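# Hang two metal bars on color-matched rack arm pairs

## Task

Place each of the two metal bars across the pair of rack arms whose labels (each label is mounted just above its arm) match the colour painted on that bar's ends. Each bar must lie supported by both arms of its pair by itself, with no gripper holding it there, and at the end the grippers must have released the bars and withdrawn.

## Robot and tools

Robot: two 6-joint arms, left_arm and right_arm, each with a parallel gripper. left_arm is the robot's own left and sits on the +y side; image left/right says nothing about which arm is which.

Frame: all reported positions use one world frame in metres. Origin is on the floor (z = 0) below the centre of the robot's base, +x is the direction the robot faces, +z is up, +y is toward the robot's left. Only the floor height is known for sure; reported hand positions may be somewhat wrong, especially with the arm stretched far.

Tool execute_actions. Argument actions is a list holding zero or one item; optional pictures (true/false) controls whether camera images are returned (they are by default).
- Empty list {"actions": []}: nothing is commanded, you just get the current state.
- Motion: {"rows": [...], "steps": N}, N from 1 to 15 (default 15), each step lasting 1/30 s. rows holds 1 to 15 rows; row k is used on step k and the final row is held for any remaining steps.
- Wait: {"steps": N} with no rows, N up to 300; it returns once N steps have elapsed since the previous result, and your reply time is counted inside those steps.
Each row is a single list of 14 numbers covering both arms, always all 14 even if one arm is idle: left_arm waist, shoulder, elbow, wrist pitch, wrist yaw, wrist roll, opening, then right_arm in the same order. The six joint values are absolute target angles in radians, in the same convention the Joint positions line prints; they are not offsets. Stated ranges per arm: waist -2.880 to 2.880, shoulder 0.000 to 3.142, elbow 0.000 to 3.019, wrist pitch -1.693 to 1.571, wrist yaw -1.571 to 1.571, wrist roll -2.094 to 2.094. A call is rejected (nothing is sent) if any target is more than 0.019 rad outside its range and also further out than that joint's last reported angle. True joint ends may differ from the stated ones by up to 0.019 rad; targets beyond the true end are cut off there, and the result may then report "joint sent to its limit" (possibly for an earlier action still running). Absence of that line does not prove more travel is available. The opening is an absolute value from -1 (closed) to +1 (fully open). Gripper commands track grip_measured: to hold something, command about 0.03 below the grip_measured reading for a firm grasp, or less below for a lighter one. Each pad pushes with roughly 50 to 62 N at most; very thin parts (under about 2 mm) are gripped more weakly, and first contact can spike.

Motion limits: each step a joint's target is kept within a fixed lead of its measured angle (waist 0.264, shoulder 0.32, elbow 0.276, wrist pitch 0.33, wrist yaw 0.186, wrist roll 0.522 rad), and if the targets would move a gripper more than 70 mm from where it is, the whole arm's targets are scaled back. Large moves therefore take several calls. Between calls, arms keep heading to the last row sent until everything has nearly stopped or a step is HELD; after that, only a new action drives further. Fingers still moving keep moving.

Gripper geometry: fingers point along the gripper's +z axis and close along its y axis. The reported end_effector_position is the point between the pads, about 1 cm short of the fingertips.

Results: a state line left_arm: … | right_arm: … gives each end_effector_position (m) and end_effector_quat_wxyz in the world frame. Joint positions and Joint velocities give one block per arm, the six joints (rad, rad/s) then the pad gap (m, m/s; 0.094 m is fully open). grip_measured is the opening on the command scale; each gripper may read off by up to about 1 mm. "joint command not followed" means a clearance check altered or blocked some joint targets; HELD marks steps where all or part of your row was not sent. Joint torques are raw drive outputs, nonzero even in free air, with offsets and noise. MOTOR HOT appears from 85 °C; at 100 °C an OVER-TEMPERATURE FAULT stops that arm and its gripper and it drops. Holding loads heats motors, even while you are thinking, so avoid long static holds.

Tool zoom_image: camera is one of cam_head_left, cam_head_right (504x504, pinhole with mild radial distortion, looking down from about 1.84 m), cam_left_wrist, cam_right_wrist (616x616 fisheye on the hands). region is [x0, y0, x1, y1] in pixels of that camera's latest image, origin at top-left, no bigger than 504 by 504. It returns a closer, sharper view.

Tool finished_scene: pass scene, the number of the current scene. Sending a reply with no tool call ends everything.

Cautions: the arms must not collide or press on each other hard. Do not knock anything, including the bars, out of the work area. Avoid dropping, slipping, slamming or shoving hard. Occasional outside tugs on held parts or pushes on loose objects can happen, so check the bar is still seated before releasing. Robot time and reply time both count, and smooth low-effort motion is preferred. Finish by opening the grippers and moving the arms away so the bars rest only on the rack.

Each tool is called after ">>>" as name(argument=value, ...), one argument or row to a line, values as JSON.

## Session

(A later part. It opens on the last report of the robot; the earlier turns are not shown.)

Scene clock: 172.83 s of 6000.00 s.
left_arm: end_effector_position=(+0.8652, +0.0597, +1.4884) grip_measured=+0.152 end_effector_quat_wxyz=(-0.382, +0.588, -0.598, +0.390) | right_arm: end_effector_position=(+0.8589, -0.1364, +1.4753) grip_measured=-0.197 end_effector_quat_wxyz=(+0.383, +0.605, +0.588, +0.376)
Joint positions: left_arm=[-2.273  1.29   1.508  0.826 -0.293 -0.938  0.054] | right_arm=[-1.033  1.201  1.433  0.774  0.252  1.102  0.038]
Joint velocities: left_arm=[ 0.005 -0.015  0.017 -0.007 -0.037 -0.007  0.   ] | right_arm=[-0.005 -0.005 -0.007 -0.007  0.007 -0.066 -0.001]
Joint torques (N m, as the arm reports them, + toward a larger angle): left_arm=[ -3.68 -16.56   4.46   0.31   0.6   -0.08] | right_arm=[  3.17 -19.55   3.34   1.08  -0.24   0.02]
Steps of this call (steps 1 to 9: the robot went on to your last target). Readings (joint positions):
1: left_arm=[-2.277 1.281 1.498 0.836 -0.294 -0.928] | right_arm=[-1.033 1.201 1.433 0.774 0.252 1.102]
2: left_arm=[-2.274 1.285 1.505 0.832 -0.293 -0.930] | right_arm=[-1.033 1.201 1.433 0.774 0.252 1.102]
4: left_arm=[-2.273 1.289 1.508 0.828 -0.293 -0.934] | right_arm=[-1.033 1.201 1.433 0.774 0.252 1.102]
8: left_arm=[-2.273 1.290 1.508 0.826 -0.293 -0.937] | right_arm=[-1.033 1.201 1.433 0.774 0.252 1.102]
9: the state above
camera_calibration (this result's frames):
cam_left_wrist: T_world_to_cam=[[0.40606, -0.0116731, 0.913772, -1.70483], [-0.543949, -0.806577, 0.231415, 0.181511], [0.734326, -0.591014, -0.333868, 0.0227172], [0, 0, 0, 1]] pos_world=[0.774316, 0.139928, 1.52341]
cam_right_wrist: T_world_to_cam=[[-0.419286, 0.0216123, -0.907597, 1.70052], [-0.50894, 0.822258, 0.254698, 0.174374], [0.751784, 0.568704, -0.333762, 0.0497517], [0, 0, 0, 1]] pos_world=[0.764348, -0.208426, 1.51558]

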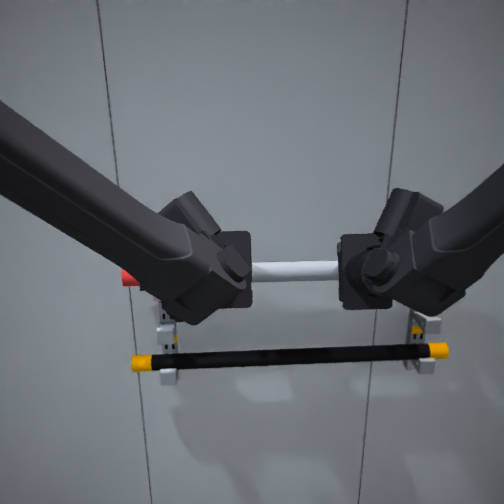

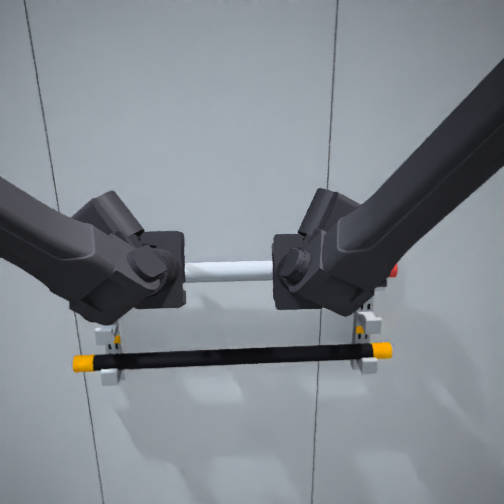

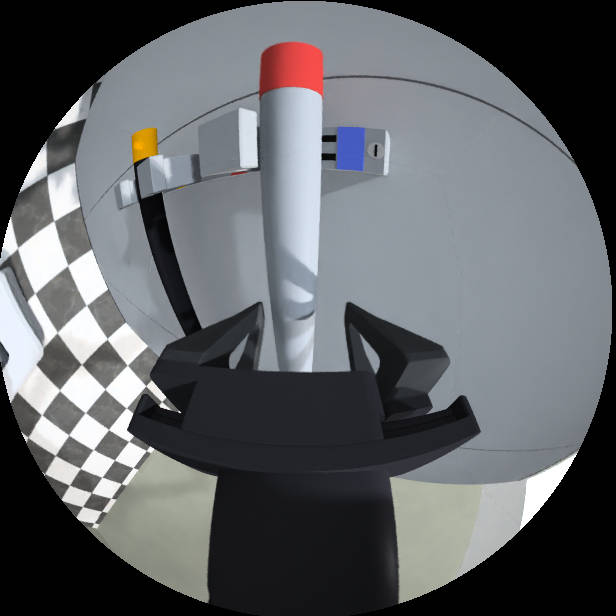

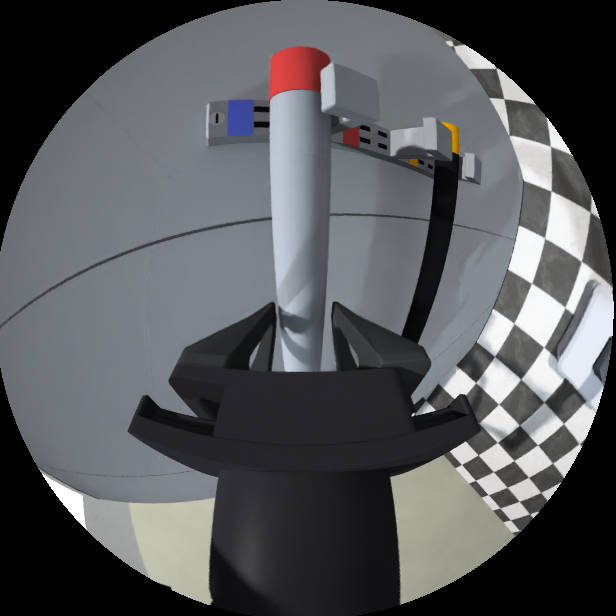

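>>> execute_actions(
  actions=[
    {"rows":[[-2.258,1.317,1.538,0.808,-0.29,-0.95,0.15,-1.046,1.198,1.455,0.768,0.253,1.112,-0.15],[-2.258,1.326,1.546,0.808,-0.29,-0.95,0.15,-1.046,1.202,1.462,0.768,0.253,1.112,-0.15],[-2.258,1.334,1.554,0.808,-0.29,-0.95,0.1,-1.046,1.206,1.469,0.768,0.253,1.112,-0.15],[-2.258,1.341,1.562,0.808,-0.29,-0.95,0.05,-1.046,1.21,1.476,0.768,0.253,1.112,-0.15],[-2.258,1.348,1.57,0.808,-0.29,-0.95,0.0,-1.046,1.214,1.483,0.768,0.253,1.112,-0.15],[-2.258,1.354,1.578,0.808,-0.29,-0.95,-0.05,-1.046,1.214,1.483,0.768,0.253,1.112,-0.15],[-2.258,1.354,1.578,0.808,-0.29,-0.95,-0.1,-1.046,1.214,1.483,0.768,0.253,1.112,-0.15],[-2.258,1.354,1.578,0.808,-0.29,-0.95,-0.15,-1.046,1.214,1.483,0.768,0.253,1.112,-0.15]],"steps":15},
  ],
)

Scene clock: 179.73 s of 6000.00 s.
left_arm: end_effector_position=(+0.8698, +0.0481, +1.4748) grip_measured=-0.147 end_effector_quat_wxyz=(-0.381, +0.588, -0.597, +0.390) | right_arm: end_effector_position=(+0.8649, -0.1365, +1.4757) grip_measured=-0.153 end_effector_quat_wxyz=(+0.387, +0.605, +0.585, +0.377)
Joint positions: left_arm=[-2.273  1.338  1.555  0.826 -0.293 -0.94   0.04 ] | right_arm=[-1.033  1.211  1.454  0.774  0.252  1.102  0.04 ]
Joint velocities: left_arm=[-0.015 -0.015 -0.017  0.002  0.022 -0.007  0.001] | right_arm=[-0.005 -0.005 -0.012 -0.022 -0.081 -0.081  0.001]
Joint torques (N m, as the arm reports them, + toward a larger angle): left_arm=[ -3.89 -16.61   4.55   0.34   0.58  -0.05] | right_arm=[  3.13 -17.84   5.55   1.09  -0.24   0.01]
Steps of this call (steps 1 to 30: the robot went on to your last target; steps 31 to 90: nothing new was sent; then 3.40 s passed at rest; steps 91 to 105: all 15 steps of this action). Readings (joint positions):
91: left_arm=[-2.273 1.290 1.508 0.826 -0.293 -0.940] | right_arm=[-1.033 1.201 1.433 0.774 0.252 1.102]
92: left_arm=[-2.273 1.292 1.509 0.826 -0.293 -0.940] | right_arm=[-1.033 1.201 1.433 0.774 0.252 1.102]
94: left_arm=[-2.273 1.299 1.521 0.826 -0.293 -0.940] | right_arm=[-1.033 1.202 1.436 0.774 0.252 1.102]
98: left_arm=[-2.273 1.324 1.553 0.826 -0.293 -0.940] | right_arm=[-1.033 1.210 1.453 0.774 0.252 1.102]
105: the state above
camera_calibration (this result's frames):
cam_left_wrist: T_world_to_cam=[[0.406372, -0.00950039, 0.913658, -1.69459], [-0.54332, -0.806467, 0.233269, 0.17455], [0.734619, -0.591203, -0.332887, 0.00628257], [0, 0, 0, 1]] pos_world=[0.778856, 0.128384, 1.50965]
cam_right_wrist: T_world_to_cam=[[-0.410766, 0.0244096, -0.911414, 1.70208], [-0.506699, 0.824941, 0.250458, 0.182145], [0.757976, 0.564692, -0.326489, 0.0287202], [0, 0, 0, 1]] pos_world=[0.769681, -0.208024, 1.51506]

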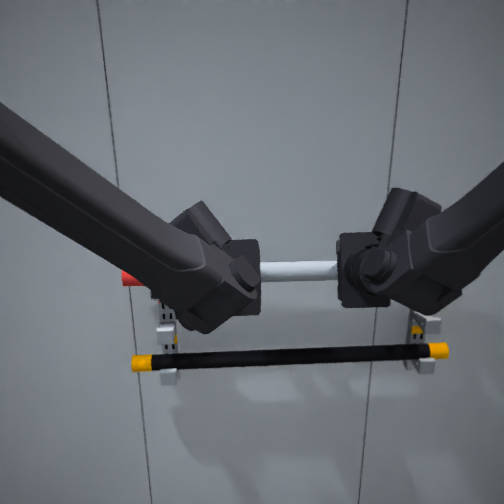

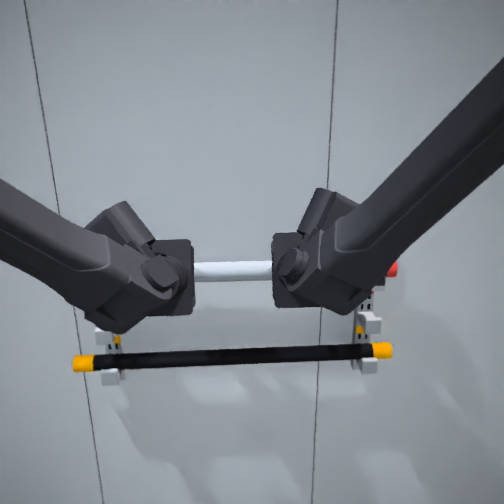

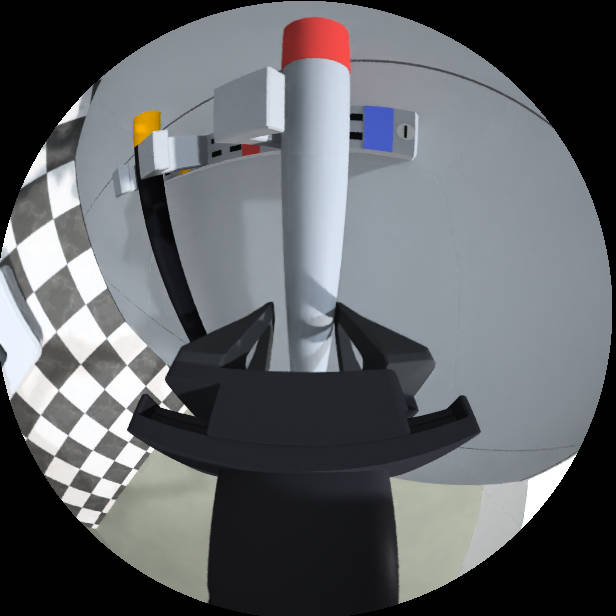

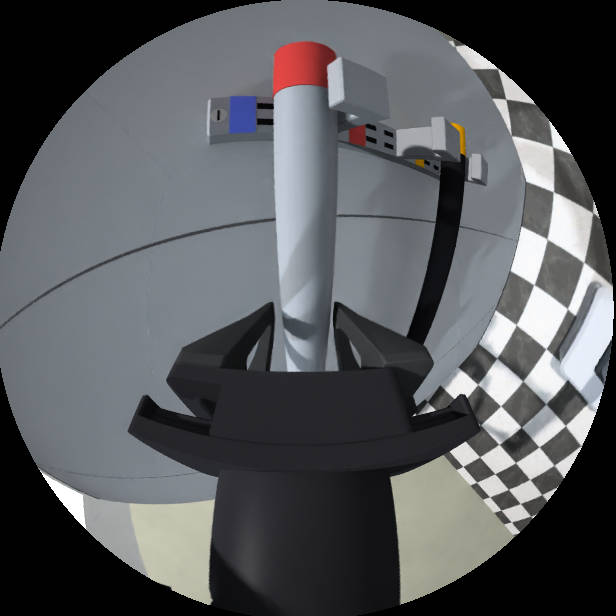

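>>> execute_actions(
  actions=[
    {"rows":[[-2.258,1.345,1.584,0.815,-0.29,-0.95,-0.15,-1.046,1.214,1.483,0.768,0.253,1.112,-0.15],[-2.258,1.34,1.59,0.825,-0.29,-0.95,-0.15,-1.046,1.214,1.483,0.768,0.253,1.112,-0.15],[-2.258,1.34,1.592,0.825,-0.29,-0.95,-0.15,-1.046,1.214,1.483,0.768,0.253,1.112,-0.15],[-2.258,1.34,1.592,0.825,-0.29,-0.95,-0.19,-1.046,1.214,1.483,0.768,0.253,1.112,-0.19],[-2.258,1.34,1.592,0.825,-0.29,-0.95,-0.23,-1.046,1.214,1.483,0.768,0.253,1.112,-0.23],[-2.258,1.34,1.592,0.825,-0.29,-0.95,-0.27,-1.046,1.214,1.483,0.768,0.253,1.112,-0.27],[-2.258,1.34,1.592,0.825,-0.29,-0.95,-0.3,-1.046,1.214,1.483,0.768,0.253,1.112,-0.3],[-2.258,1.34,1.592,0.825,-0.29,-0.95,-0.33,-1.046,1.214,1.483,0.768,0.253,1.112,-0.33],[-2.258,1.34,1.592,0.825,-0.29,-0.95,-0.35,-1.046,1.214,1.483,0.768,0.253,1.112,-0.35],[-2.258,1.34,1.592,0.825,-0.29,-0.95,-0.37,-1.046,1.214,1.483,0.768,0.253,1.112,-0.37],[-2.258,1.34,1.592,0.825,-0.29,-0.95,-0.39,-1.046,1.214,1.483,0.768,0.253,1.112,-0.39],[-2.258,1.34,1.592,0.825,-0.29,-0.95,-0.42,-1.046,1.214,1.483,0.768,0.253,1.112,-0.42]],"steps":15},
  ],
)

Scene clock: 184.20 s of 6000.00 s.
left_arm: end_effector_position=(+0.8745, +0.0510, +1.4779) grip_measured=-0.391 end_effector_quat_wxyz=(-0.385, +0.589, -0.593, +0.391) | right_arm: end_effector_position=(+0.8645, -0.1360, +1.4746) grip_measured=-0.372 end_effector_quat_wxyz=(+0.386, +0.605, +0.586, +0.377)
Joint positions: left_arm=[-2.272  1.338  1.566  0.826 -0.293 -0.94   0.029] | right_arm=[-1.033  1.212  1.454  0.773  0.252  1.102  0.029]
Joint velocities: left_arm=[-0.005 -0.005 -0.012  0.007  0.037 -0.007  0.001] | right_arm=[-0.015 -0.015 -0.002  0.002  0.022 -0.037 -0.001]
Joint torques (N m, as the arm reports them, + toward a larger angle): left_arm=[ -4.08 -18.25   4.76   0.92   0.61  -0.05] | right_arm=[  3.06 -17.97   5.54   1.13  -0.28   0.02]
Steps of this call (steps 1 to 15: the robot went on to your last target; steps 16 to 90: nothing new was sent; then 0.97 s passed at rest; steps 91 to 105: all 15 steps of this action). Readings (joint positions):
91: left_arm=[-2.273 1.338 1.555 0.826 -0.293 -0.940] | right_arm=[-1.033 1.211 1.454 0.774 0.252 1.102]
92: left_arm=[-2.273 1.338 1.556 0.826 -0.293 -0.940] | right_arm=[-1.033 1.211 1.454 0.774 0.252 1.102]
94: left_arm=[-2.273 1.338 1.558 0.826 -0.293 -0.940] | right_arm=[-1.033 1.211 1.454 0.774 0.252 1.102]
98: left_arm=[-2.273 1.338 1.566 0.826 -0.293 -0.940] | right_arm=[-1.033 1.211 1.454 0.773 0.252 1.102]
105: the state above
camera_calibration (this result's frames):
cam_left_wrist: T_world_to_cam=[[0.398897, -0.00680904, 0.916971, -1.69783], [-0.539198, -0.810577, 0.22854, 0.182286], [0.741719, -0.585592, -0.327008, -0.00968419], [0, 0, 0, 1]] pos_world=[0.78273, 0.130526, 1.51203]
cam_right_wrist: T_world_to_cam=[[-0.413052, 0.0238125, -0.910396, 1.7013], [-0.506933, 0.82446, 0.251563, 0.180231], [0.756576, 0.565418, -0.328474, 0.0326722], [0, 0, 0, 1]] pos_world=[0.769371, -0.207579, 1.51425]

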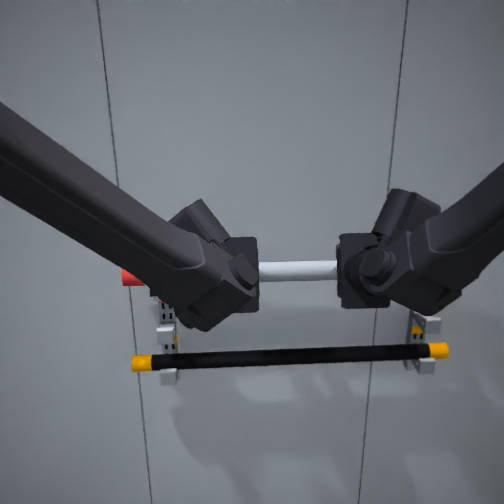

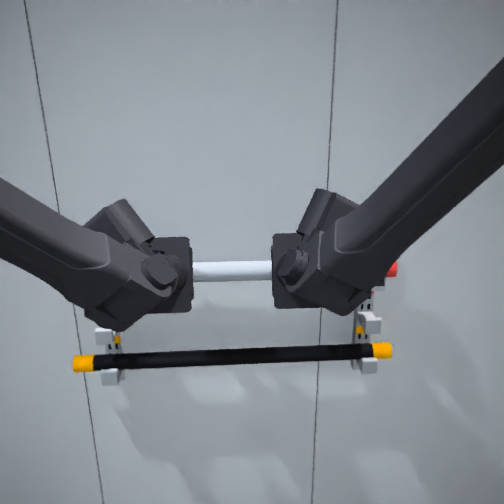

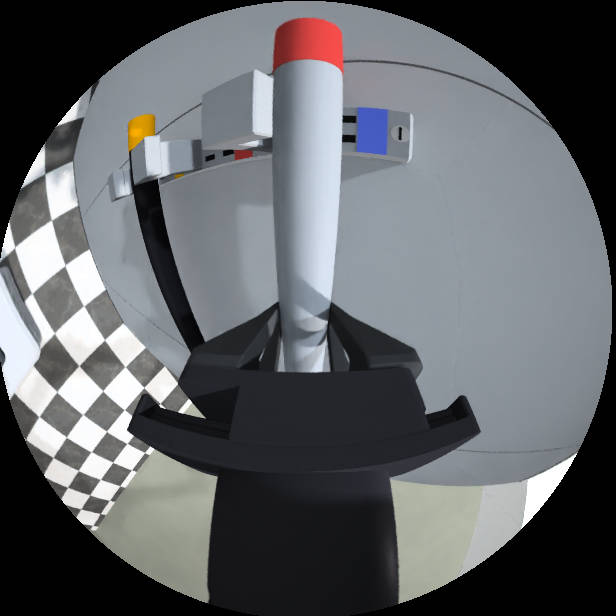

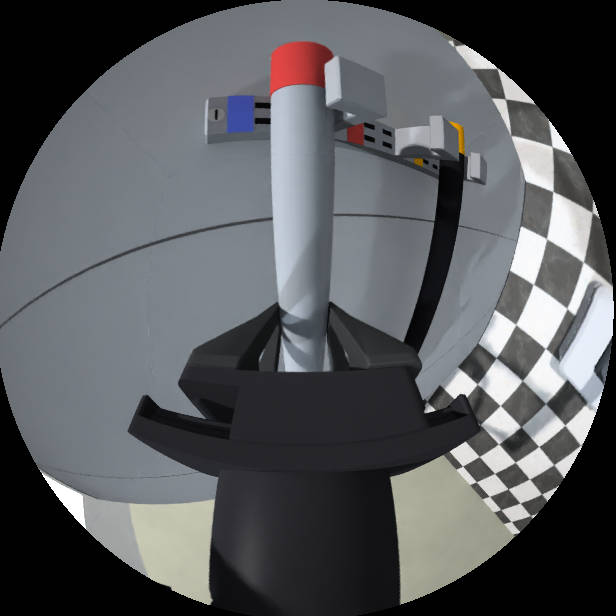

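>>> execute_actions(
  actions=[
    {"rows":[[-2.263,1.332,1.593,0.83,-0.288,-0.947,-0.435,-1.041,1.205,1.483,0.774,0.251,1.109,-0.42],[-2.268,1.324,1.593,0.834,-0.286,-0.944,-0.435,-1.036,1.195,1.483,0.779,0.249,1.106,-0.42],[-2.273,1.316,1.594,0.839,-0.284,-0.942,-0.435,-1.032,1.186,1.483,0.785,0.247,1.104,-0.42],[-2.278,1.308,1.594,0.843,-0.282,-0.939,-0.435,-1.027,1.176,1.484,0.791,0.245,1.101,-0.42],[-2.284,1.3,1.595,0.848,-0.28,-0.936,-0.435,-1.022,1.167,1.484,0.796,0.244,1.098,-0.42],[-2.289,1.292,1.596,0.852,-0.278,-0.933,-0.435,-1.017,1.158,1.484,0.802,0.242,1.095,-0.42],[-2.294,1.284,1.596,0.857,-0.276,-0.931,-0.435,-1.013,1.148,1.484,0.807,0.24,1.093,-0.42],[-2.299,1.276,1.597,0.861,-0.274,-0.928,-0.435,-1.008,1.139,1.484,0.813,0.238,1.09,-0.42],[-2.302,1.272,1.594,0.861,-0.276,-0.925,-0.435,-1.005,1.135,1.481,0.812,0.24,1.088,-0.42],[-2.306,1.268,1.592,0.86,-0.277,-0.922,-0.435,-1.002,1.13,1.479,0.811,0.241,1.085,-0.42],[-2.309,1.264,1.589,0.86,-0.279,-0.919,-0.435,-0.999,1.126,1.476,0.81,0.243,1.083,-0.42],[-2.312,1.261,1.586,0.859,-0.281,-0.917,-0.435,-0.997,1.121,1.474,0.808,0.244,1.08,-0.42],[-2.315,1.257,1.583,0.859,-0.283,-0.914,-0.435,-0.994,1.117,1.471,0.807,0.246,1.078,-0.42],[-2.319,1.253,1.581,0.858,-0.284,-0.911,-0.435,-0.991,1.112,1.469,0.806,0.247,1.075,-0.42],[-2.322,1.249,1.578,0.858,-0.286,-0.908,-0.435,-0.988,1.108,1.466,0.805,0.249,1.073,-0.42]]},
  ],
  pictures=false,
)

>>> execute_actions(
  actions=[
    {"steps":10},
  ],
  pictures=false,
)

Scene clock: 194.13 s of 6000.00 s.
left_arm: end_effector_position=(+0.8768, +0.0492, +1.4879) grip_measured=-0.391 end_effector_quat_wxyz=(-0.384, +0.590, -0.589, +0.398) | right_arm: end_effector_position=(+0.8694, -0.1394, +1.4874) grip_measured=-0.372 end_effector_quat_wxyz=(+0.393, +0.599, +0.586, +0.379)
Joint positions: left_arm=[-2.287  1.326  1.563  0.826 -0.29  -0.938  0.029] | right_arm=[-1.026  1.194  1.454  0.773  0.25   1.082  0.029]
Joint velocities: left_arm=[-0.112 -0.103 -0.071 -0.012 -0.066  0.007  0.   ] | right_arm=[ 0.083 -0.122 -0.042 -0.007  0.022 -0.168  0.001]
Joint torques (N m, as the arm reports them, + toward a larger angle): left_arm=[ -7.18 -24.51   4.32   1.96   0.71   0.23] | right_arm=[  6.74 -24.     4.49   2.45  -0.36  -0.02]
Steps of this call (steps 1 to 15: the robot went on to your last target; steps 16 to 90: nothing new was sent; then 6.43 s passed at rest; steps 91 to 105: all 15 steps of this action). Readings (joint positions):
91: left_arm=[-2.272 1.338 1.566 0.826 -0.293 -0.940] | right_arm=[-1.033 1.212 1.454 0.773 0.252 1.102]
92: left_arm=[-2.272 1.338 1.566 0.826 -0.293 -0.940] | right_arm=[-1.033 1.212 1.454 0.773 0.252 1.102]
94: left_arm=[-2.272 1.338 1.566 0.826 -0.292 -0.940] | right_arm=[-1.033 1.212 1.454 0.773 0.251 1.102]
98: left_arm=[-2.272 1.337 1.566 0.826 -0.289 -0.940] | right_arm=[-1.033 1.209 1.454 0.773 0.249 1.101]
105: the state above

Scene clock: 194.47 s of 6000.00 s.
left_arm: end_effector_position=(+0.8769, +0.0487, +1.4955) grip_measured=-0.391 end_effector_quat_wxyz=(-0.382, +0.591, -0.587, +0.401) | right_arm: end_effector_position=(+0.8703, -0.1401, +1.4968) grip_measured=-0.372 end_effector_quat_wxyz=(+0.397, +0.596, +0.586, +0.379)
Joint positions: left_arm=[-2.299  1.314  1.554  0.826 -0.293 -0.933  0.029] | right_arm=[-1.015  1.178  1.446  0.773  0.253  1.064  0.029]
Joint velocities: left_arm=[-0.015 -0.005 -0.012 -0.007 -0.037  0.022  0.002] | right_arm=[-0.015  0.015  0.002 -0.007  0.037  0.081 -0.002]
Joint torques (N m, as the arm reports them, + toward a larger angle): left_arm=[ -6.74 -23.98   4.61   2.01   0.78   0.25] | right_arm=[  6.14 -23.61   5.02   2.52  -0.46   0.01]
Steps of this call (steps 1 to 10: the robot went on to your last target). Readings (joint positions):
1: left_arm=[-2.291 1.323 1.560 0.826 -0.291 -0.936] | right_arm=[-1.023 1.190 1.452 0.773 0.250 1.078]
2: left_arm=[-2.294 1.320 1.558 0.826 -0.292 -0.935] | right_arm=[-1.020 1.186 1.450 0.773 0.251 1.074]
4: left_arm=[-2.298 1.315 1.555 0.826 -0.293 -0.934] | right_arm=[-1.017 1.180 1.447 0.773 0.252 1.068]
8: left_arm=[-2.299 1.314 1.554 0.826 -0.293 -0.933] | right_arm=[-1.015 1.178 1.446 0.773 0.253 1.064]
10: the state above

>>> execute_actions(
  actions=[
    {"rows":[[-2.326,1.244,1.574,0.861,-0.288,-0.906,-0.435,-0.984,1.102,1.462,0.806,0.251,1.07,-0.42],[-2.331,1.238,1.57,0.863,-0.291,-0.904,-0.435,-0.98,1.096,1.459,0.807,0.253,1.066,-0.42],[-2.335,1.233,1.567,0.866,-0.293,-0.902,-0.435,-0.976,1.09,1.455,0.808,0.255,1.063,-0.42],[-2.34,1.227,1.563,0.869,-0.295,-0.899,-0.435,-0.972,1.083,1.451,0.81,0.258,1.059,-0.42],[-2.344,1.222,1.559,0.871,-0.298,-0.897,-0.435,-0.968,1.077,1.448,0.811,0.26,1.056,-0.42],[-2.349,1.216,1.555,0.874,-0.3,-0.895,-0.435,-0.964,1.071,1.444,0.812,0.262,1.052,-0.42]],"steps":10},
  ],
  pictures=false,
)

>>> execute_actions(
  actions=[
    {"rows":[[-2.349,1.214,1.547,0.88,-0.3,-0.895,-0.435,-0.964,1.069,1.436,0.818,0.262,1.052,-0.42],[-2.35,1.211,1.533,0.891,-0.3,-0.894,-0.435,-0.964,1.065,1.422,0.827,0.262,1.052,-0.42],[-2.351,1.206,1.514,0.905,-0.301,-0.893,-0.435,-0.963,1.059,1.403,0.841,0.262,1.051,-0.42],[-2.352,1.201,1.492,0.922,-0.301,-0.892,-0.435,-0.963,1.053,1.381,0.856,0.263,1.051,-0.42],[-2.353,1.196,1.471,0.939,-0.302,-0.892,-0.435,-0.962,1.047,1.359,0.871,0.263,1.05,-0.42],[-2.354,1.19,1.449,0.956,-0.302,-0.891,-0.435,-0.962,1.04,1.337,0.886,0.263,1.05,-0.42],[-2.355,1.185,1.427,0.972,-0.303,-0.89,-0.435,-0.962,1.034,1.315,0.902,0.263,1.05,-0.42],[-2.356,1.18,1.405,0.989,-0.303,-0.889,-0.435,-0.961,1.028,1.293,0.917,0.264,1.049,-0.42],[-2.357,1.174,1.384,1.006,-0.304,-0.888,-0.435,-0.961,1.021,1.271,0.932,0.264,1.049,-0.42],[-2.358,1.169,1.362,1.022,-0.304,-0.887,-0.435,-0.96,1.015,1.249,0.948,0.264,1.048,-0.42],[-2.358,1.164,1.34,1.039,-0.305,-0.886,-0.435,-0.96,1.009,1.228,0.963,0.264,1.048,-0.42],[-2.359,1.159,1.318,1.056,-0.305,-0.885,-0.435,-0.96,1.002,1.206,0.978,0.265,1.048,-0.42],[-2.36,1.155,1.302,1.068,-0.306,-0.885,-0.435,-0.959,0.998,1.189,0.99,0.265,1.047,-0.42],[-2.361,1.152,1.291,1.077,-0.306,-0.884,-0.435,-0.959,0.994,1.178,0.997,0.265,1.047,-0.42],[-2.361,1.15,1.283,1.083,-0.306,-0.884,-0.435,-0.959,0.992,1.17,1.003,0.265,1.047,-0.42]]},
  ],
  pictures=false,
)

>>> execute_actions(
  actions=[
    {"steps":10},
  ],
)

Scene clock: 203.87 s of 6000.00 s.
left_arm: end_effector_position=(+0.8763, +0.0498, +1.5108) grip_measured=-0.391 end_effector_quat_wxyz=(-0.382, +0.591, -0.586, +0.402) | right_arm: end_effector_position=(+0.8694, -0.1399, +1.5124) grip_measured=-0.372 end_effector_quat_wxyz=(+0.397, +0.596, +0.584, +0.381)
Joint positions: left_arm=[-2.322  1.286  1.534  0.826 -0.303 -0.914  0.029] | right_arm=[-0.991  1.149  1.426  0.773  0.264  1.045  0.029]
Joint velocities: left_arm=[-0.093 -0.083 -0.042 -0.002  0.022  0.081  0.   ] | right_arm=[ 0.063 -0.093 -0.022 -0.012  0.022 -0.154  0.   ]
Joint torques (N m, as the arm reports them, + toward a larger angle): left_arm=[ -6.54 -23.67   4.55   2.46   0.62   0.14] | right_arm=[  5.94 -23.18   4.81   2.74  -0.37   0.19]
Steps of this call (steps 1 to 30: the robot went on to your last target; steps 31 to 90: nothing new was sent; then 6.07 s passed at rest; steps 91 to 100: all 10 steps of this action). Readings (joint positions):
91: left_arm=[-2.299 1.314 1.554 0.826 -0.293 -0.933] | right_arm=[-1.015 1.178 1.445 0.773 0.253 1.064]
92: left_arm=[-2.300 1.313 1.553 0.826 -0.294 -0.933] | right_arm=[-1.014 1.177 1.444 0.773 0.254 1.063]
94: left_arm=[-2.303 1.309 1.549 0.826 -0.298 -0.929] | right_arm=[-1.010 1.172 1.439 0.773 0.258 1.061]
98: left_arm=[-2.315 1.293 1.537 0.826 -0.303 -0.918] | right_arm=[-0.996 1.156 1.427 0.773 0.264 1.052]
100: the state above

Scene clock: 204.37 s of 6000.00 s.
left_arm: end_effector_position=(+0.8037, +0.0491, +1.5161) grip_measured=-0.391 end_effector_quat_wxyz=(-0.384, +0.586, -0.589, +0.403) | right_arm: end_effector_position=(+0.7944, -0.1384, +1.5177) grip_measured=-0.372 end_effector_quat_wxyz=(+0.392, +0.596, +0.586, +0.384)
Joint positions: left_arm=[-2.342  1.216  1.285  1.01  -0.305 -0.887  0.029] | right_arm=[-0.975  1.064  1.173  0.936  0.265  1.038  0.029]
Joint velocities: left_arm=[-0.005 -0.073 -0.422  0.305 -0.051  0.037  0.001] | right_arm=[-0.005 -0.103 -0.408  0.266  0.081  0.066  0.001]
Joint torques (N m, as the arm reports them, + toward a larger angle): left_arm=[ -5.83 -21.34   3.64   2.59   0.54   0.06] | right_arm=[  5.02 -20.88   4.26   2.99  -0.38   0.01]
Steps of this call (steps 1 to 15: all 15 steps of this action). Readings (joint positions):
1: left_arm=[-2.326 1.284 1.532 0.827 -0.303 -0.912] | right_arm=[-0.989 1.146 1.425 0.773 0.264 1.041]
2: left_arm=[-2.328 1.281 1.529 0.830 -0.303 -0.910] | right_arm=[-0.987 1.142 1.422 0.773 0.263 1.039]
4: left_arm=[-2.333 1.274 1.513 0.845 -0.301 -0.901] | right_arm=[-0.983 1.130 1.400 0.783 0.260 1.039]
8: left_arm=[-2.340 1.246 1.432 0.902 -0.300 -0.889] | right_arm=[-0.975 1.101 1.319 0.838 0.260 1.038]
15: the state above

Scene clock: 204.70 s of 6000.00 s.
left_arm: end_effector_position=(+0.7969, +0.0484, +1.5170) grip_measured=-0.391 end_effector_quat_wxyz=(-0.384, +0.587, -0.589, +0.403) | right_arm: end_effector_position=(+0.7882, -0.1388, +1.5186) grip_measured=-0.372 end_effector_quat_wxyz=(+0.393, +0.596, +0.585, +0.384)
Joint positions: left_arm=[-2.346  1.212  1.264  1.027 -0.307 -0.884  0.029] | right_arm=[-0.975  1.057  1.152  0.951  0.265  1.038  0.029]
Joint velocities: left_arm=[-0.024 -0.005  0.007  0.007  0.095  0.022 -0.002] | right_arm=[-0.005 -0.005  0.002 -0.012  0.081 -0.007 -0.   ]
Joint torques (N m, as the arm reports them, + toward a larger angle): left_arm=[ -5.42 -21.04   3.28   2.75   0.57   0.  ] | right_arm=[  4.98 -20.67   3.83   3.23  -0.32   0.  ]
Steps of this call (steps 1 to 10: the robot went on to your last target). Readings (joint positions):
1: left_arm=[-2.342 1.215 1.273 1.019 -0.306 -0.887] | right_arm=[-0.975 1.061 1.161 0.943 0.266 1.038]
2: left_arm=[-2.342 1.214 1.267 1.024 -0.307 -0.887] | right_arm=[-0.975 1.060 1.154 0.947 0.267 1.038]
4: left_arm=[-2.342 1.213 1.264 1.027 -0.307 -0.887] | right_arm=[-0.975 1.060 1.152 0.950 0.267 1.038]
8: left_arm=[-2.345 1.212 1.264 1.027 -0.307 -0.885] | right_arm=[-0.975 1.058 1.152 0.951 0.265 1.038]
10: the state above
camera_calibration (this result's frames):
cam_left_wrist: T_world_to_cam=[[0.383093, 0.00655319, 0.923687, -1.70103], [-0.549036, -0.802548, 0.233403, 0.129511], [0.742832, -0.596552, -0.303852, 0.0236703], [0, 0, 0, 1]] pos_world=[0.705175, 0.129207, 1.54818]
cam_right_wrist: T_world_to_cam=[[-0.391511, 0.0152428, -0.920047, 1.70633], [-0.520845, 0.820601, 0.235232, 0.168067], [0.758578, 0.571298, -0.313336, 0.0826699], [0, 0, 0, 1]] pos_world=[0.692873, -0.211154, 1.55627]

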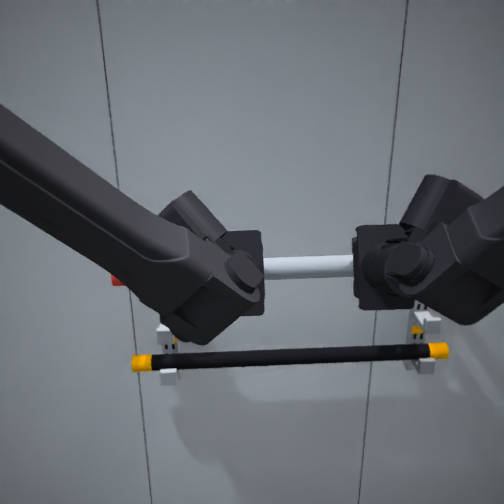

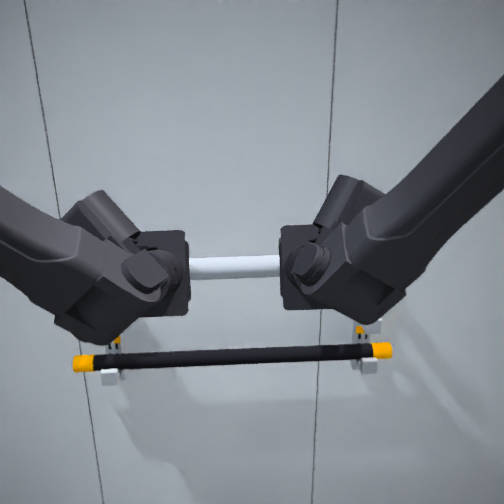

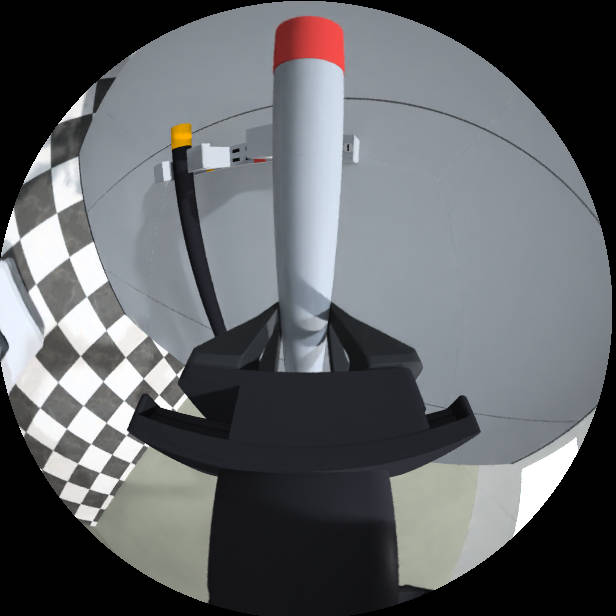

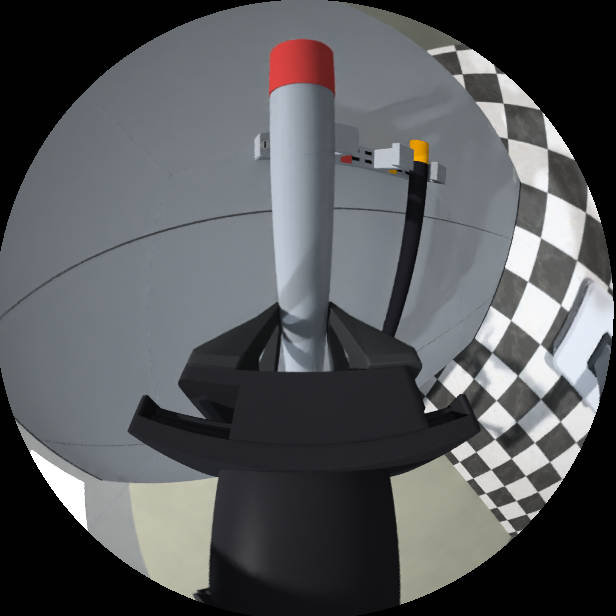

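>>> execute_actions(
  actions=[
    {"rows":[[-2.351,1.175,1.303,1.083,-0.306,-0.896,-0.435,-0.975,1.01,1.194,1.003,0.265,1.051,-0.42],[-2.345,1.182,1.308,1.084,-0.303,-0.901,-0.435,-0.98,1.018,1.199,1.006,0.262,1.056,-0.42],[-2.337,1.192,1.314,1.085,-0.299,-0.909,-0.435,-0.988,1.031,1.206,1.009,0.258,1.063,-0.42],[-2.325,1.206,1.324,1.087,-0.293,-0.919,-0.435,-0.999,1.048,1.215,1.014,0.252,1.072,-0.42],[-2.314,1.22,1.333,1.089,-0.287,-0.929,-0.435,-1.009,1.064,1.225,1.019,0.247,1.081,-0.42],[-2.303,1.234,1.342,1.091,-0.281,-0.939,-0.435,-1.02,1.081,1.234,1.024,0.241,1.09,-0.42],[-2.291,1.248,1.351,1.093,-0.275,-0.949,-0.435,-1.03,1.098,1.244,1.029,0.235,1.099,-0.42],[-2.28,1.262,1.36,1.095,-0.269,-0.959,-0.435,-1.041,1.115,1.253,1.035,0.23,1.109,-0.42],[-2.269,1.275,1.369,1.097,-0.263,-0.969,-0.435,-1.052,1.131,1.262,1.04,0.224,1.118,-0.42],[-2.257,1.289,1.378,1.099,-0.257,-0.979,-0.435,-1.062,1.148,1.272,1.045,0.218,1.127,-0.42],[-2.246,1.303,1.387,1.101,-0.251,-0.989,-0.435,-1.073,1.165,1.281,1.05,0.212,1.136,-0.42],[-2.235,1.317,1.396,1.103,-0.245,-0.999,-0.435,-1.083,1.181,1.291,1.055,0.207,1.145,-0.42],[-2.223,1.331,1.406,1.105,-0.239,-1.009,-0.435,-1.094,1.198,1.3,1.06,0.201,1.155,-0.42],[-2.215,1.341,1.412,1.106,-0.234,-1.017,-0.435,-1.102,1.211,1.307,1.063,0.197,1.161,-0.42],[-2.209,1.348,1.417,1.107,-0.231,-1.022,-0.435,-1.107,1.219,1.312,1.066,0.194,1.166,-0.42]]},
  ],
  pictures=false,
)

>>> execute_actions(
  actions=[
    {"steps":12},
  ],
)

Scene clock: 214.37 s of 6000.00 s.
left_arm: end_effector_position=(+0.8083, +0.0495, +1.4571) grip_measured=-0.391 end_effector_quat_wxyz=(-0.397, +0.578, -0.584, +0.409) | right_arm: end_effector_position=(+0.7996, -0.1356, +1.4541) grip_measured=-0.372 end_effector_quat_wxyz=(+0.402, +0.590, +0.578, +0.396)
Joint positions: left_arm=[-2.237  1.342  1.374  1.052 -0.24  -0.963  0.029] | right_arm=[-1.072  1.222  1.266  1.013  0.198  1.121  0.029]
Joint velocities: left_arm=[ 0.347  0.425  0.159  0.032  0.066 -0.33   0.   ] | right_arm=[-0.308  0.523  0.168  0.09  -0.066  0.388  0.   ]
Joint torques (N m, as the arm reports them, + toward a larger angle): left_arm=[ -4.66 -18.96   4.16   2.81   0.75  -0.07] | right_arm=[  2.63 -19.88   4.97   3.04  -0.35  -0.11]
Steps of this call (steps 1 to 30: the robot went on to your last target; steps 31 to 90: nothing new was sent; then 6.17 s passed at rest; steps 91 to 105: all 15 steps of this action). Readings (joint positions):
91: left_arm=[-2.346 1.212 1.264 1.027 -0.307 -0.883] | right_arm=[-0.975 1.057 1.152 0.951 0.265 1.038]
92: left_arm=[-2.346 1.212 1.264 1.028 -0.307 -0.883] | right_arm=[-0.975 1.057 1.152 0.952 0.264 1.038]
94: left_arm=[-2.346 1.212 1.267 1.030 -0.302 -0.885] | right_arm=[-0.975 1.060 1.155 0.956 0.260 1.038]
98: left_arm=[-2.324 1.240 1.305 1.038 -0.273 -0.896] | right_arm=[-0.996 1.098 1.197 0.978 0.231 1.052]
105: the state above

Scene clock: 214.77 s of 6000.00 s.
left_arm: end_effector_position=(+0.7984, +0.0495, +1.4283) grip_measured=-0.391 end_effector_quat_wxyz=(-0.390, +0.582, -0.589, +0.402) | right_arm: end_effector_position=(+0.7892, -0.1345, +1.4251) grip_measured=-0.372 end_effector_quat_wxyz=(+0.392, +0.597, +0.582, +0.390)
Joint positions: left_arm=[-2.202  1.383  1.384  1.055 -0.235 -1.     0.029] | right_arm=[-1.1    1.27   1.276  1.02   0.193  1.157  0.029]
Joint velocities: left_arm=[-0.005 -0.015 -0.012  0.012  0.022 -0.081  0.001] | right_arm=[-0.015 -0.015  0.002 -0.007 -0.051  0.007 -0.001]
Joint torques (N m, as the arm reports them, + toward a larger angle): left_arm=[ -5.73 -20.33   4.01   2.78   0.65  -0.17] | right_arm=[  3.83 -20.9    4.7    3.1   -0.24   0.  ]
Steps of this call (steps 1 to 12: the robot went on to your last target). Readings (joint positions):
1: left_arm=[-2.226 1.355 1.378 1.053 -0.239 -0.973] | right_arm=[-1.081 1.238 1.271 1.015 0.197 1.131]
2: left_arm=[-2.217 1.366 1.379 1.053 -0.239 -0.981] | right_arm=[-1.088 1.250 1.272 1.016 0.197 1.139]
4: left_arm=[-2.206 1.379 1.379 1.053 -0.241 -0.994] | right_arm=[-1.097 1.266 1.272 1.016 0.199 1.151]
8: left_arm=[-2.202 1.383 1.380 1.054 -0.239 -1.000] | right_arm=[-1.100 1.270 1.273 1.018 0.197 1.157]
12: the state above
camera_calibration (this result's frames):
cam_left_wrist: T_world_to_cam=[[0.374004, -0.00525334, 0.927412, -1.61714], [-0.552037, -0.8048, 0.218065, 0.17632], [0.745235, -0.593523, -0.303898, -0.00574984], [0, 0, 0, 1]] pos_world=[0.706436, 0.129994, 1.45956]
cam_right_wrist: T_world_to_cam=[[-0.384297, 0.0244212, -0.922887, 1.62023], [-0.522923, 0.818072, 0.239396, 0.182456], [0.760834, 0.574597, -0.301612, 0.0320697], [0, 0, 0, 1]] pos_world=[0.693659, -0.207257, 1.46128]

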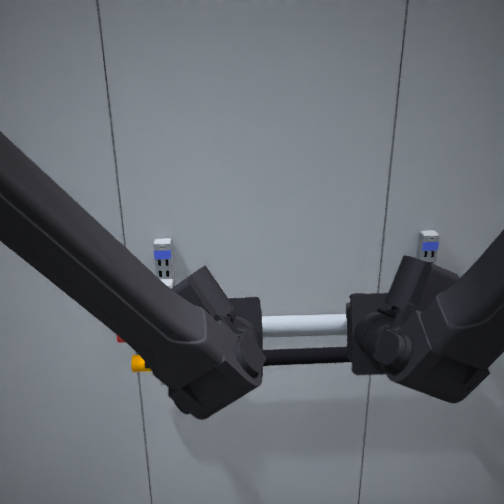

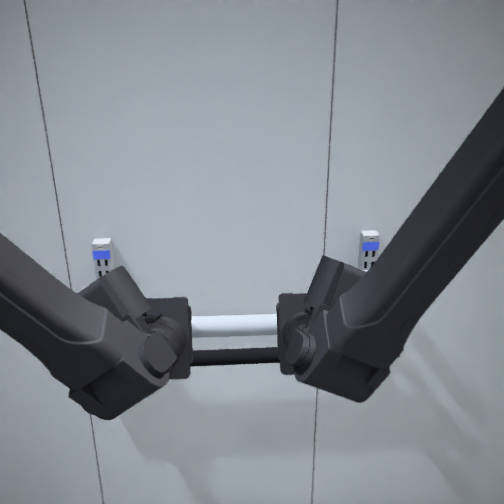

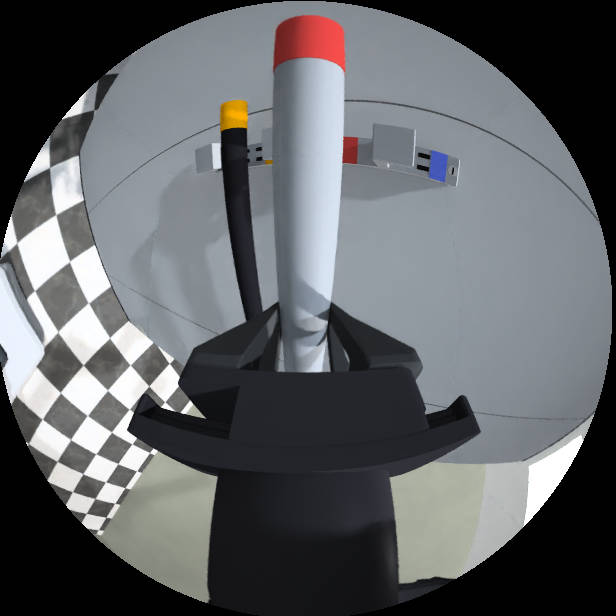

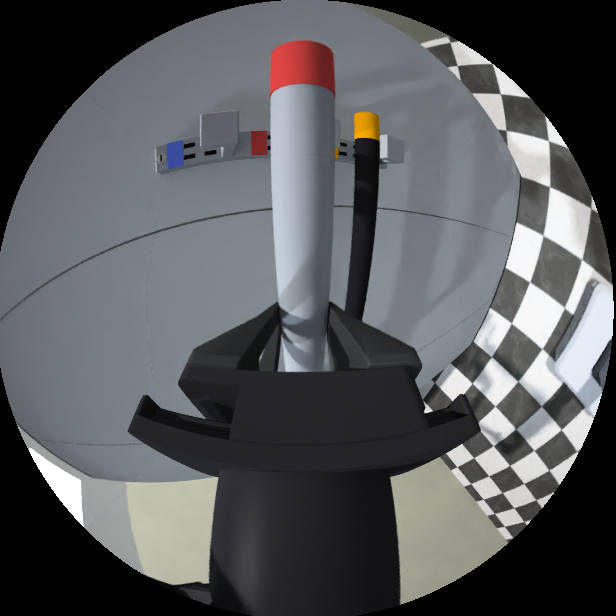

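>>> execute_actions(
  actions=[
    {"rows":[[-2.209,1.348,1.417,1.088,-0.231,-1.022,-0.435,-1.107,1.219,1.312,1.055,0.194,1.166,-0.42],[-2.209,1.348,1.417,1.07,-0.231,-1.022,-0.435,-1.107,1.219,1.312,1.044,0.194,1.166,-0.42],[-2.209,1.35,1.427,1.062,-0.231,-1.022,-0.435,-1.107,1.221,1.322,1.036,0.194,1.166,-0.42],[-2.208,1.352,1.437,1.054,-0.231,-1.022,-0.435,-1.107,1.223,1.332,1.029,0.194,1.166,-0.42],[-2.208,1.354,1.447,1.046,-0.231,-1.022,-0.435,-1.107,1.225,1.342,1.021,0.194,1.166,-0.42],[-2.208,1.356,1.458,1.038,-0.23,-1.022,-0.435,-1.107,1.228,1.353,1.013,0.194,1.166,-0.42],[-2.208,1.357,1.468,1.031,-0.23,-1.022,-0.435,-1.107,1.23,1.363,1.006,0.194,1.166,-0.42],[-2.207,1.359,1.478,1.023,-0.23,-1.022,-0.435,-1.107,1.232,1.373,0.998,0.194,1.166,-0.42],[-2.207,1.361,1.488,1.015,-0.23,-1.022,-0.435,-1.107,1.234,1.383,0.991,0.194,1.166,-0.42],[-2.207,1.363,1.498,1.007,-0.23,-1.022,-0.435,-1.107,1.236,1.393,0.983,0.194,1.166,-0.42]],"steps":15},
  ],
)

Scene clock: 223.37 s of 6000.00 s.
left_arm: end_effector_position=(+0.8270, +0.0504, +1.4379) grip_measured=-0.391 end_effector_quat_wxyz=(-0.394, +0.579, -0.584, +0.411) | right_arm: end_effector_position=(+0.8183, -0.1358, +1.4342) grip_measured=-0.372 end_effector_quat_wxyz=(+0.395, +0.592, +0.579, +0.398)
Joint positions: left_arm=[-2.205  1.386  1.458  1.    -0.222 -0.999  0.029] | right_arm=[-1.099  1.272  1.352  0.962  0.179  1.154  0.029]
Joint velocities: left_arm=[ 0.005 -0.005 -0.012 -0.007  0.066  0.022 -0.   ] | right_arm=[-0.005  0.005 -0.012  0.007  0.037 -0.037  0.   ]
Joint torques (N m, as the arm reports them, + toward a larger angle): left_arm=[ -5.32 -20.42   4.85   1.24   0.11  -0.18] | right_arm=[  3.9  -20.2    5.58   2.19   0.3    0.03]
Steps of this call (steps 1 to 30: the robot went on to your last target; steps 31 to 90: nothing new was sent; then 5.10 s passed at rest; steps 91 to 105: all 15 steps of this action). Readings (joint positions):
91: left_arm=[-2.202 1.383 1.384 1.055 -0.235 -1.000] | right_arm=[-1.100 1.270 1.276 1.020 0.193 1.157]
92: left_arm=[-2.202 1.383 1.384 1.055 -0.235 -1.000] | right_arm=[-1.100 1.270 1.276 1.020 0.193 1.157]
94: left_arm=[-2.202 1.383 1.386 1.054 -0.235 -1.000] | right_arm=[-1.100 1.270 1.278 1.018 0.193 1.157]
98: left_arm=[-2.202 1.384 1.411 1.032 -0.232 -1.000] | right_arm=[-1.100 1.270 1.306 0.992 0.189 1.157]
105: the state above
camera_calibration (this result's frames):
cam_left_wrist: T_world_to_cam=[[0.354603, 0.00114509, 0.935016, -1.63194], [-0.55771, -0.802375, 0.212493, 0.203321], [0.750477, -0.596819, -0.283886, -0.0564967], [0, 0, 0, 1]] pos_world=[0.734486, 0.13129, 1.46665]
cam_right_wrist: T_world_to_cam=[[-0.366302, 0.0250419, -0.930159, 1.63563], [-0.532598, 0.814048, 0.231656, 0.215004], [0.762996, 0.580257, -0.28485, -0.0115996], [0, 0, 0, 1]] pos_world=[0.722495, -0.209252, 1.46828]

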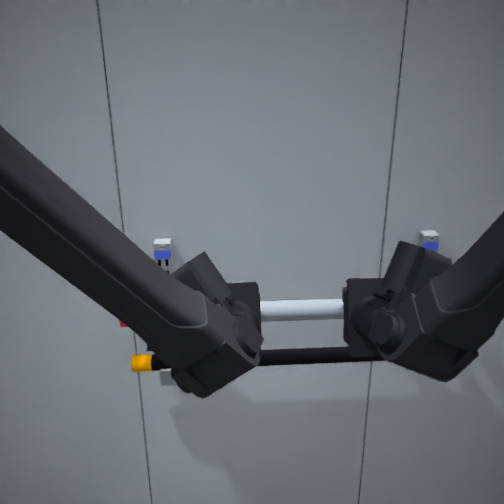

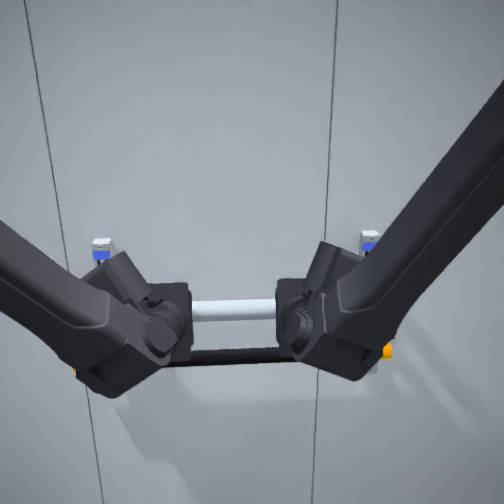

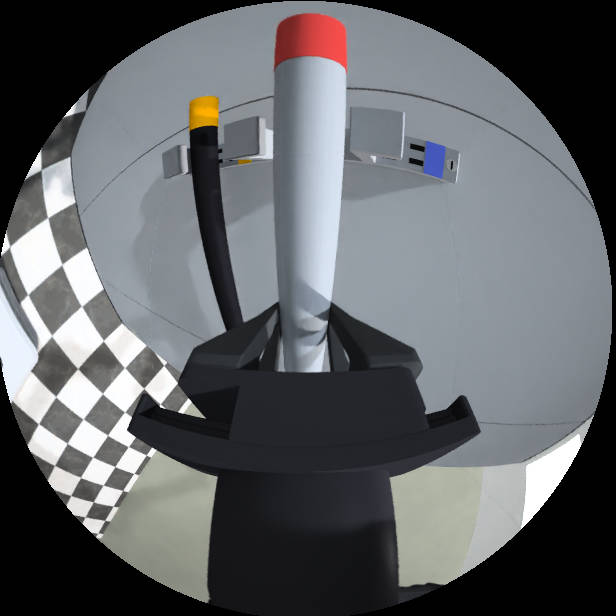

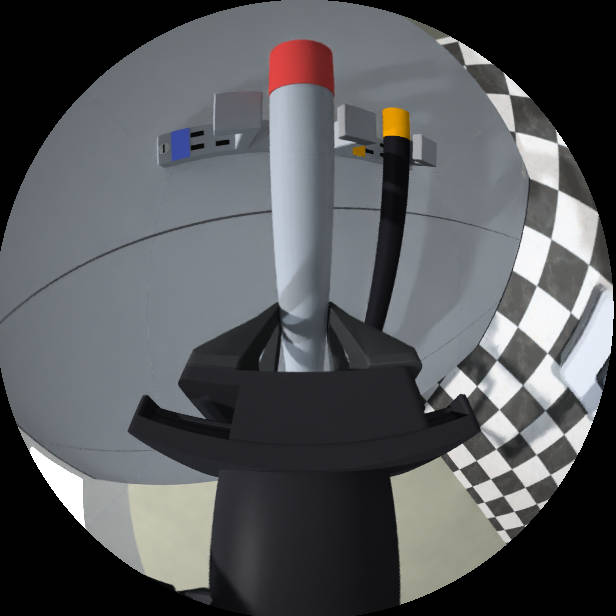

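>>> execute_actions(
  actions=[
    {"rows":[[-2.207,1.367,1.498,1.007,-0.23,-1.022,-0.435,-1.107,1.24,1.393,0.983,0.194,1.166,-0.42],[-2.207,1.371,1.498,1.007,-0.23,-1.022,-0.435,-1.107,1.245,1.393,0.983,0.194,1.166,-0.42],[-2.207,1.375,1.498,1.007,-0.23,-1.022,-0.435,-1.107,1.249,1.393,0.983,0.194,1.166,-0.42],[-2.207,1.379,1.498,1.007,-0.23,-1.022,-0.435,-1.107,1.254,1.393,0.983,0.194,1.166,-0.42],[-2.207,1.382,1.498,1.007,-0.23,-1.022,-0.435,-1.107,1.258,1.393,0.983,0.194,1.166,-0.42]],"steps":14},
  ],
  pictures=false,
)

Scene clock: 226.17 s of 6000.00 s.
left_arm: end_effector_position=(+0.8233, +0.0490, +1.4314) grip_measured=-0.391 end_effector_quat_wxyz=(-0.392, +0.583, -0.586, +0.404) | right_arm: end_effector_position=(+0.8150, -0.1353, +1.4274) grip_measured=-0.372 end_effector_quat_wxyz=(+0.394, +0.596, +0.580, +0.390)
Joint positions: left_arm=[-2.205  1.395  1.459  1.    -0.237 -0.999  0.029] | right_arm=[-1.099  1.282  1.352  0.962  0.194  1.154  0.029]
Joint velocities: left_arm=[ 0.005 -0.005 -0.012 -0.002  0.022  0.022  0.   ] | right_arm=[-0.005 -0.005  0.002 -0.007  0.007 -0.051  0.001]
Joint torques (N m, as the arm reports them, + toward a larger angle): left_arm=[ -5.26 -19.43   4.96   1.28   0.73  -0.16] | right_arm=[  3.95 -19.64   5.51   2.16  -0.29   0.04]
Steps of this call (steps 1 to 15: the robot went on to your last target; steps 16 to 70: nothing new was sent; steps 71 to 84: all 14 steps of this action). Readings (joint positions):
71: left_arm=[-2.205 1.388 1.458 1.000 -0.223 -0.999] | right_arm=[-1.099 1.274 1.352 0.962 0.182 1.154]
72: left_arm=[-2.205 1.388 1.458 1.000 -0.224 -0.999] | right_arm=[-1.099 1.274 1.352 0.962 0.183 1.154]
74: left_arm=[-2.205 1.390 1.458 1.000 -0.226 -0.999] | right_arm=[-1.099 1.275 1.352 0.962 0.184 1.154]
78: left_arm=[-2.205 1.395 1.458 1.000 -0.235 -0.999] | right_arm=[-1.099 1.281 1.352 0.962 0.192 1.154]
84: the state above


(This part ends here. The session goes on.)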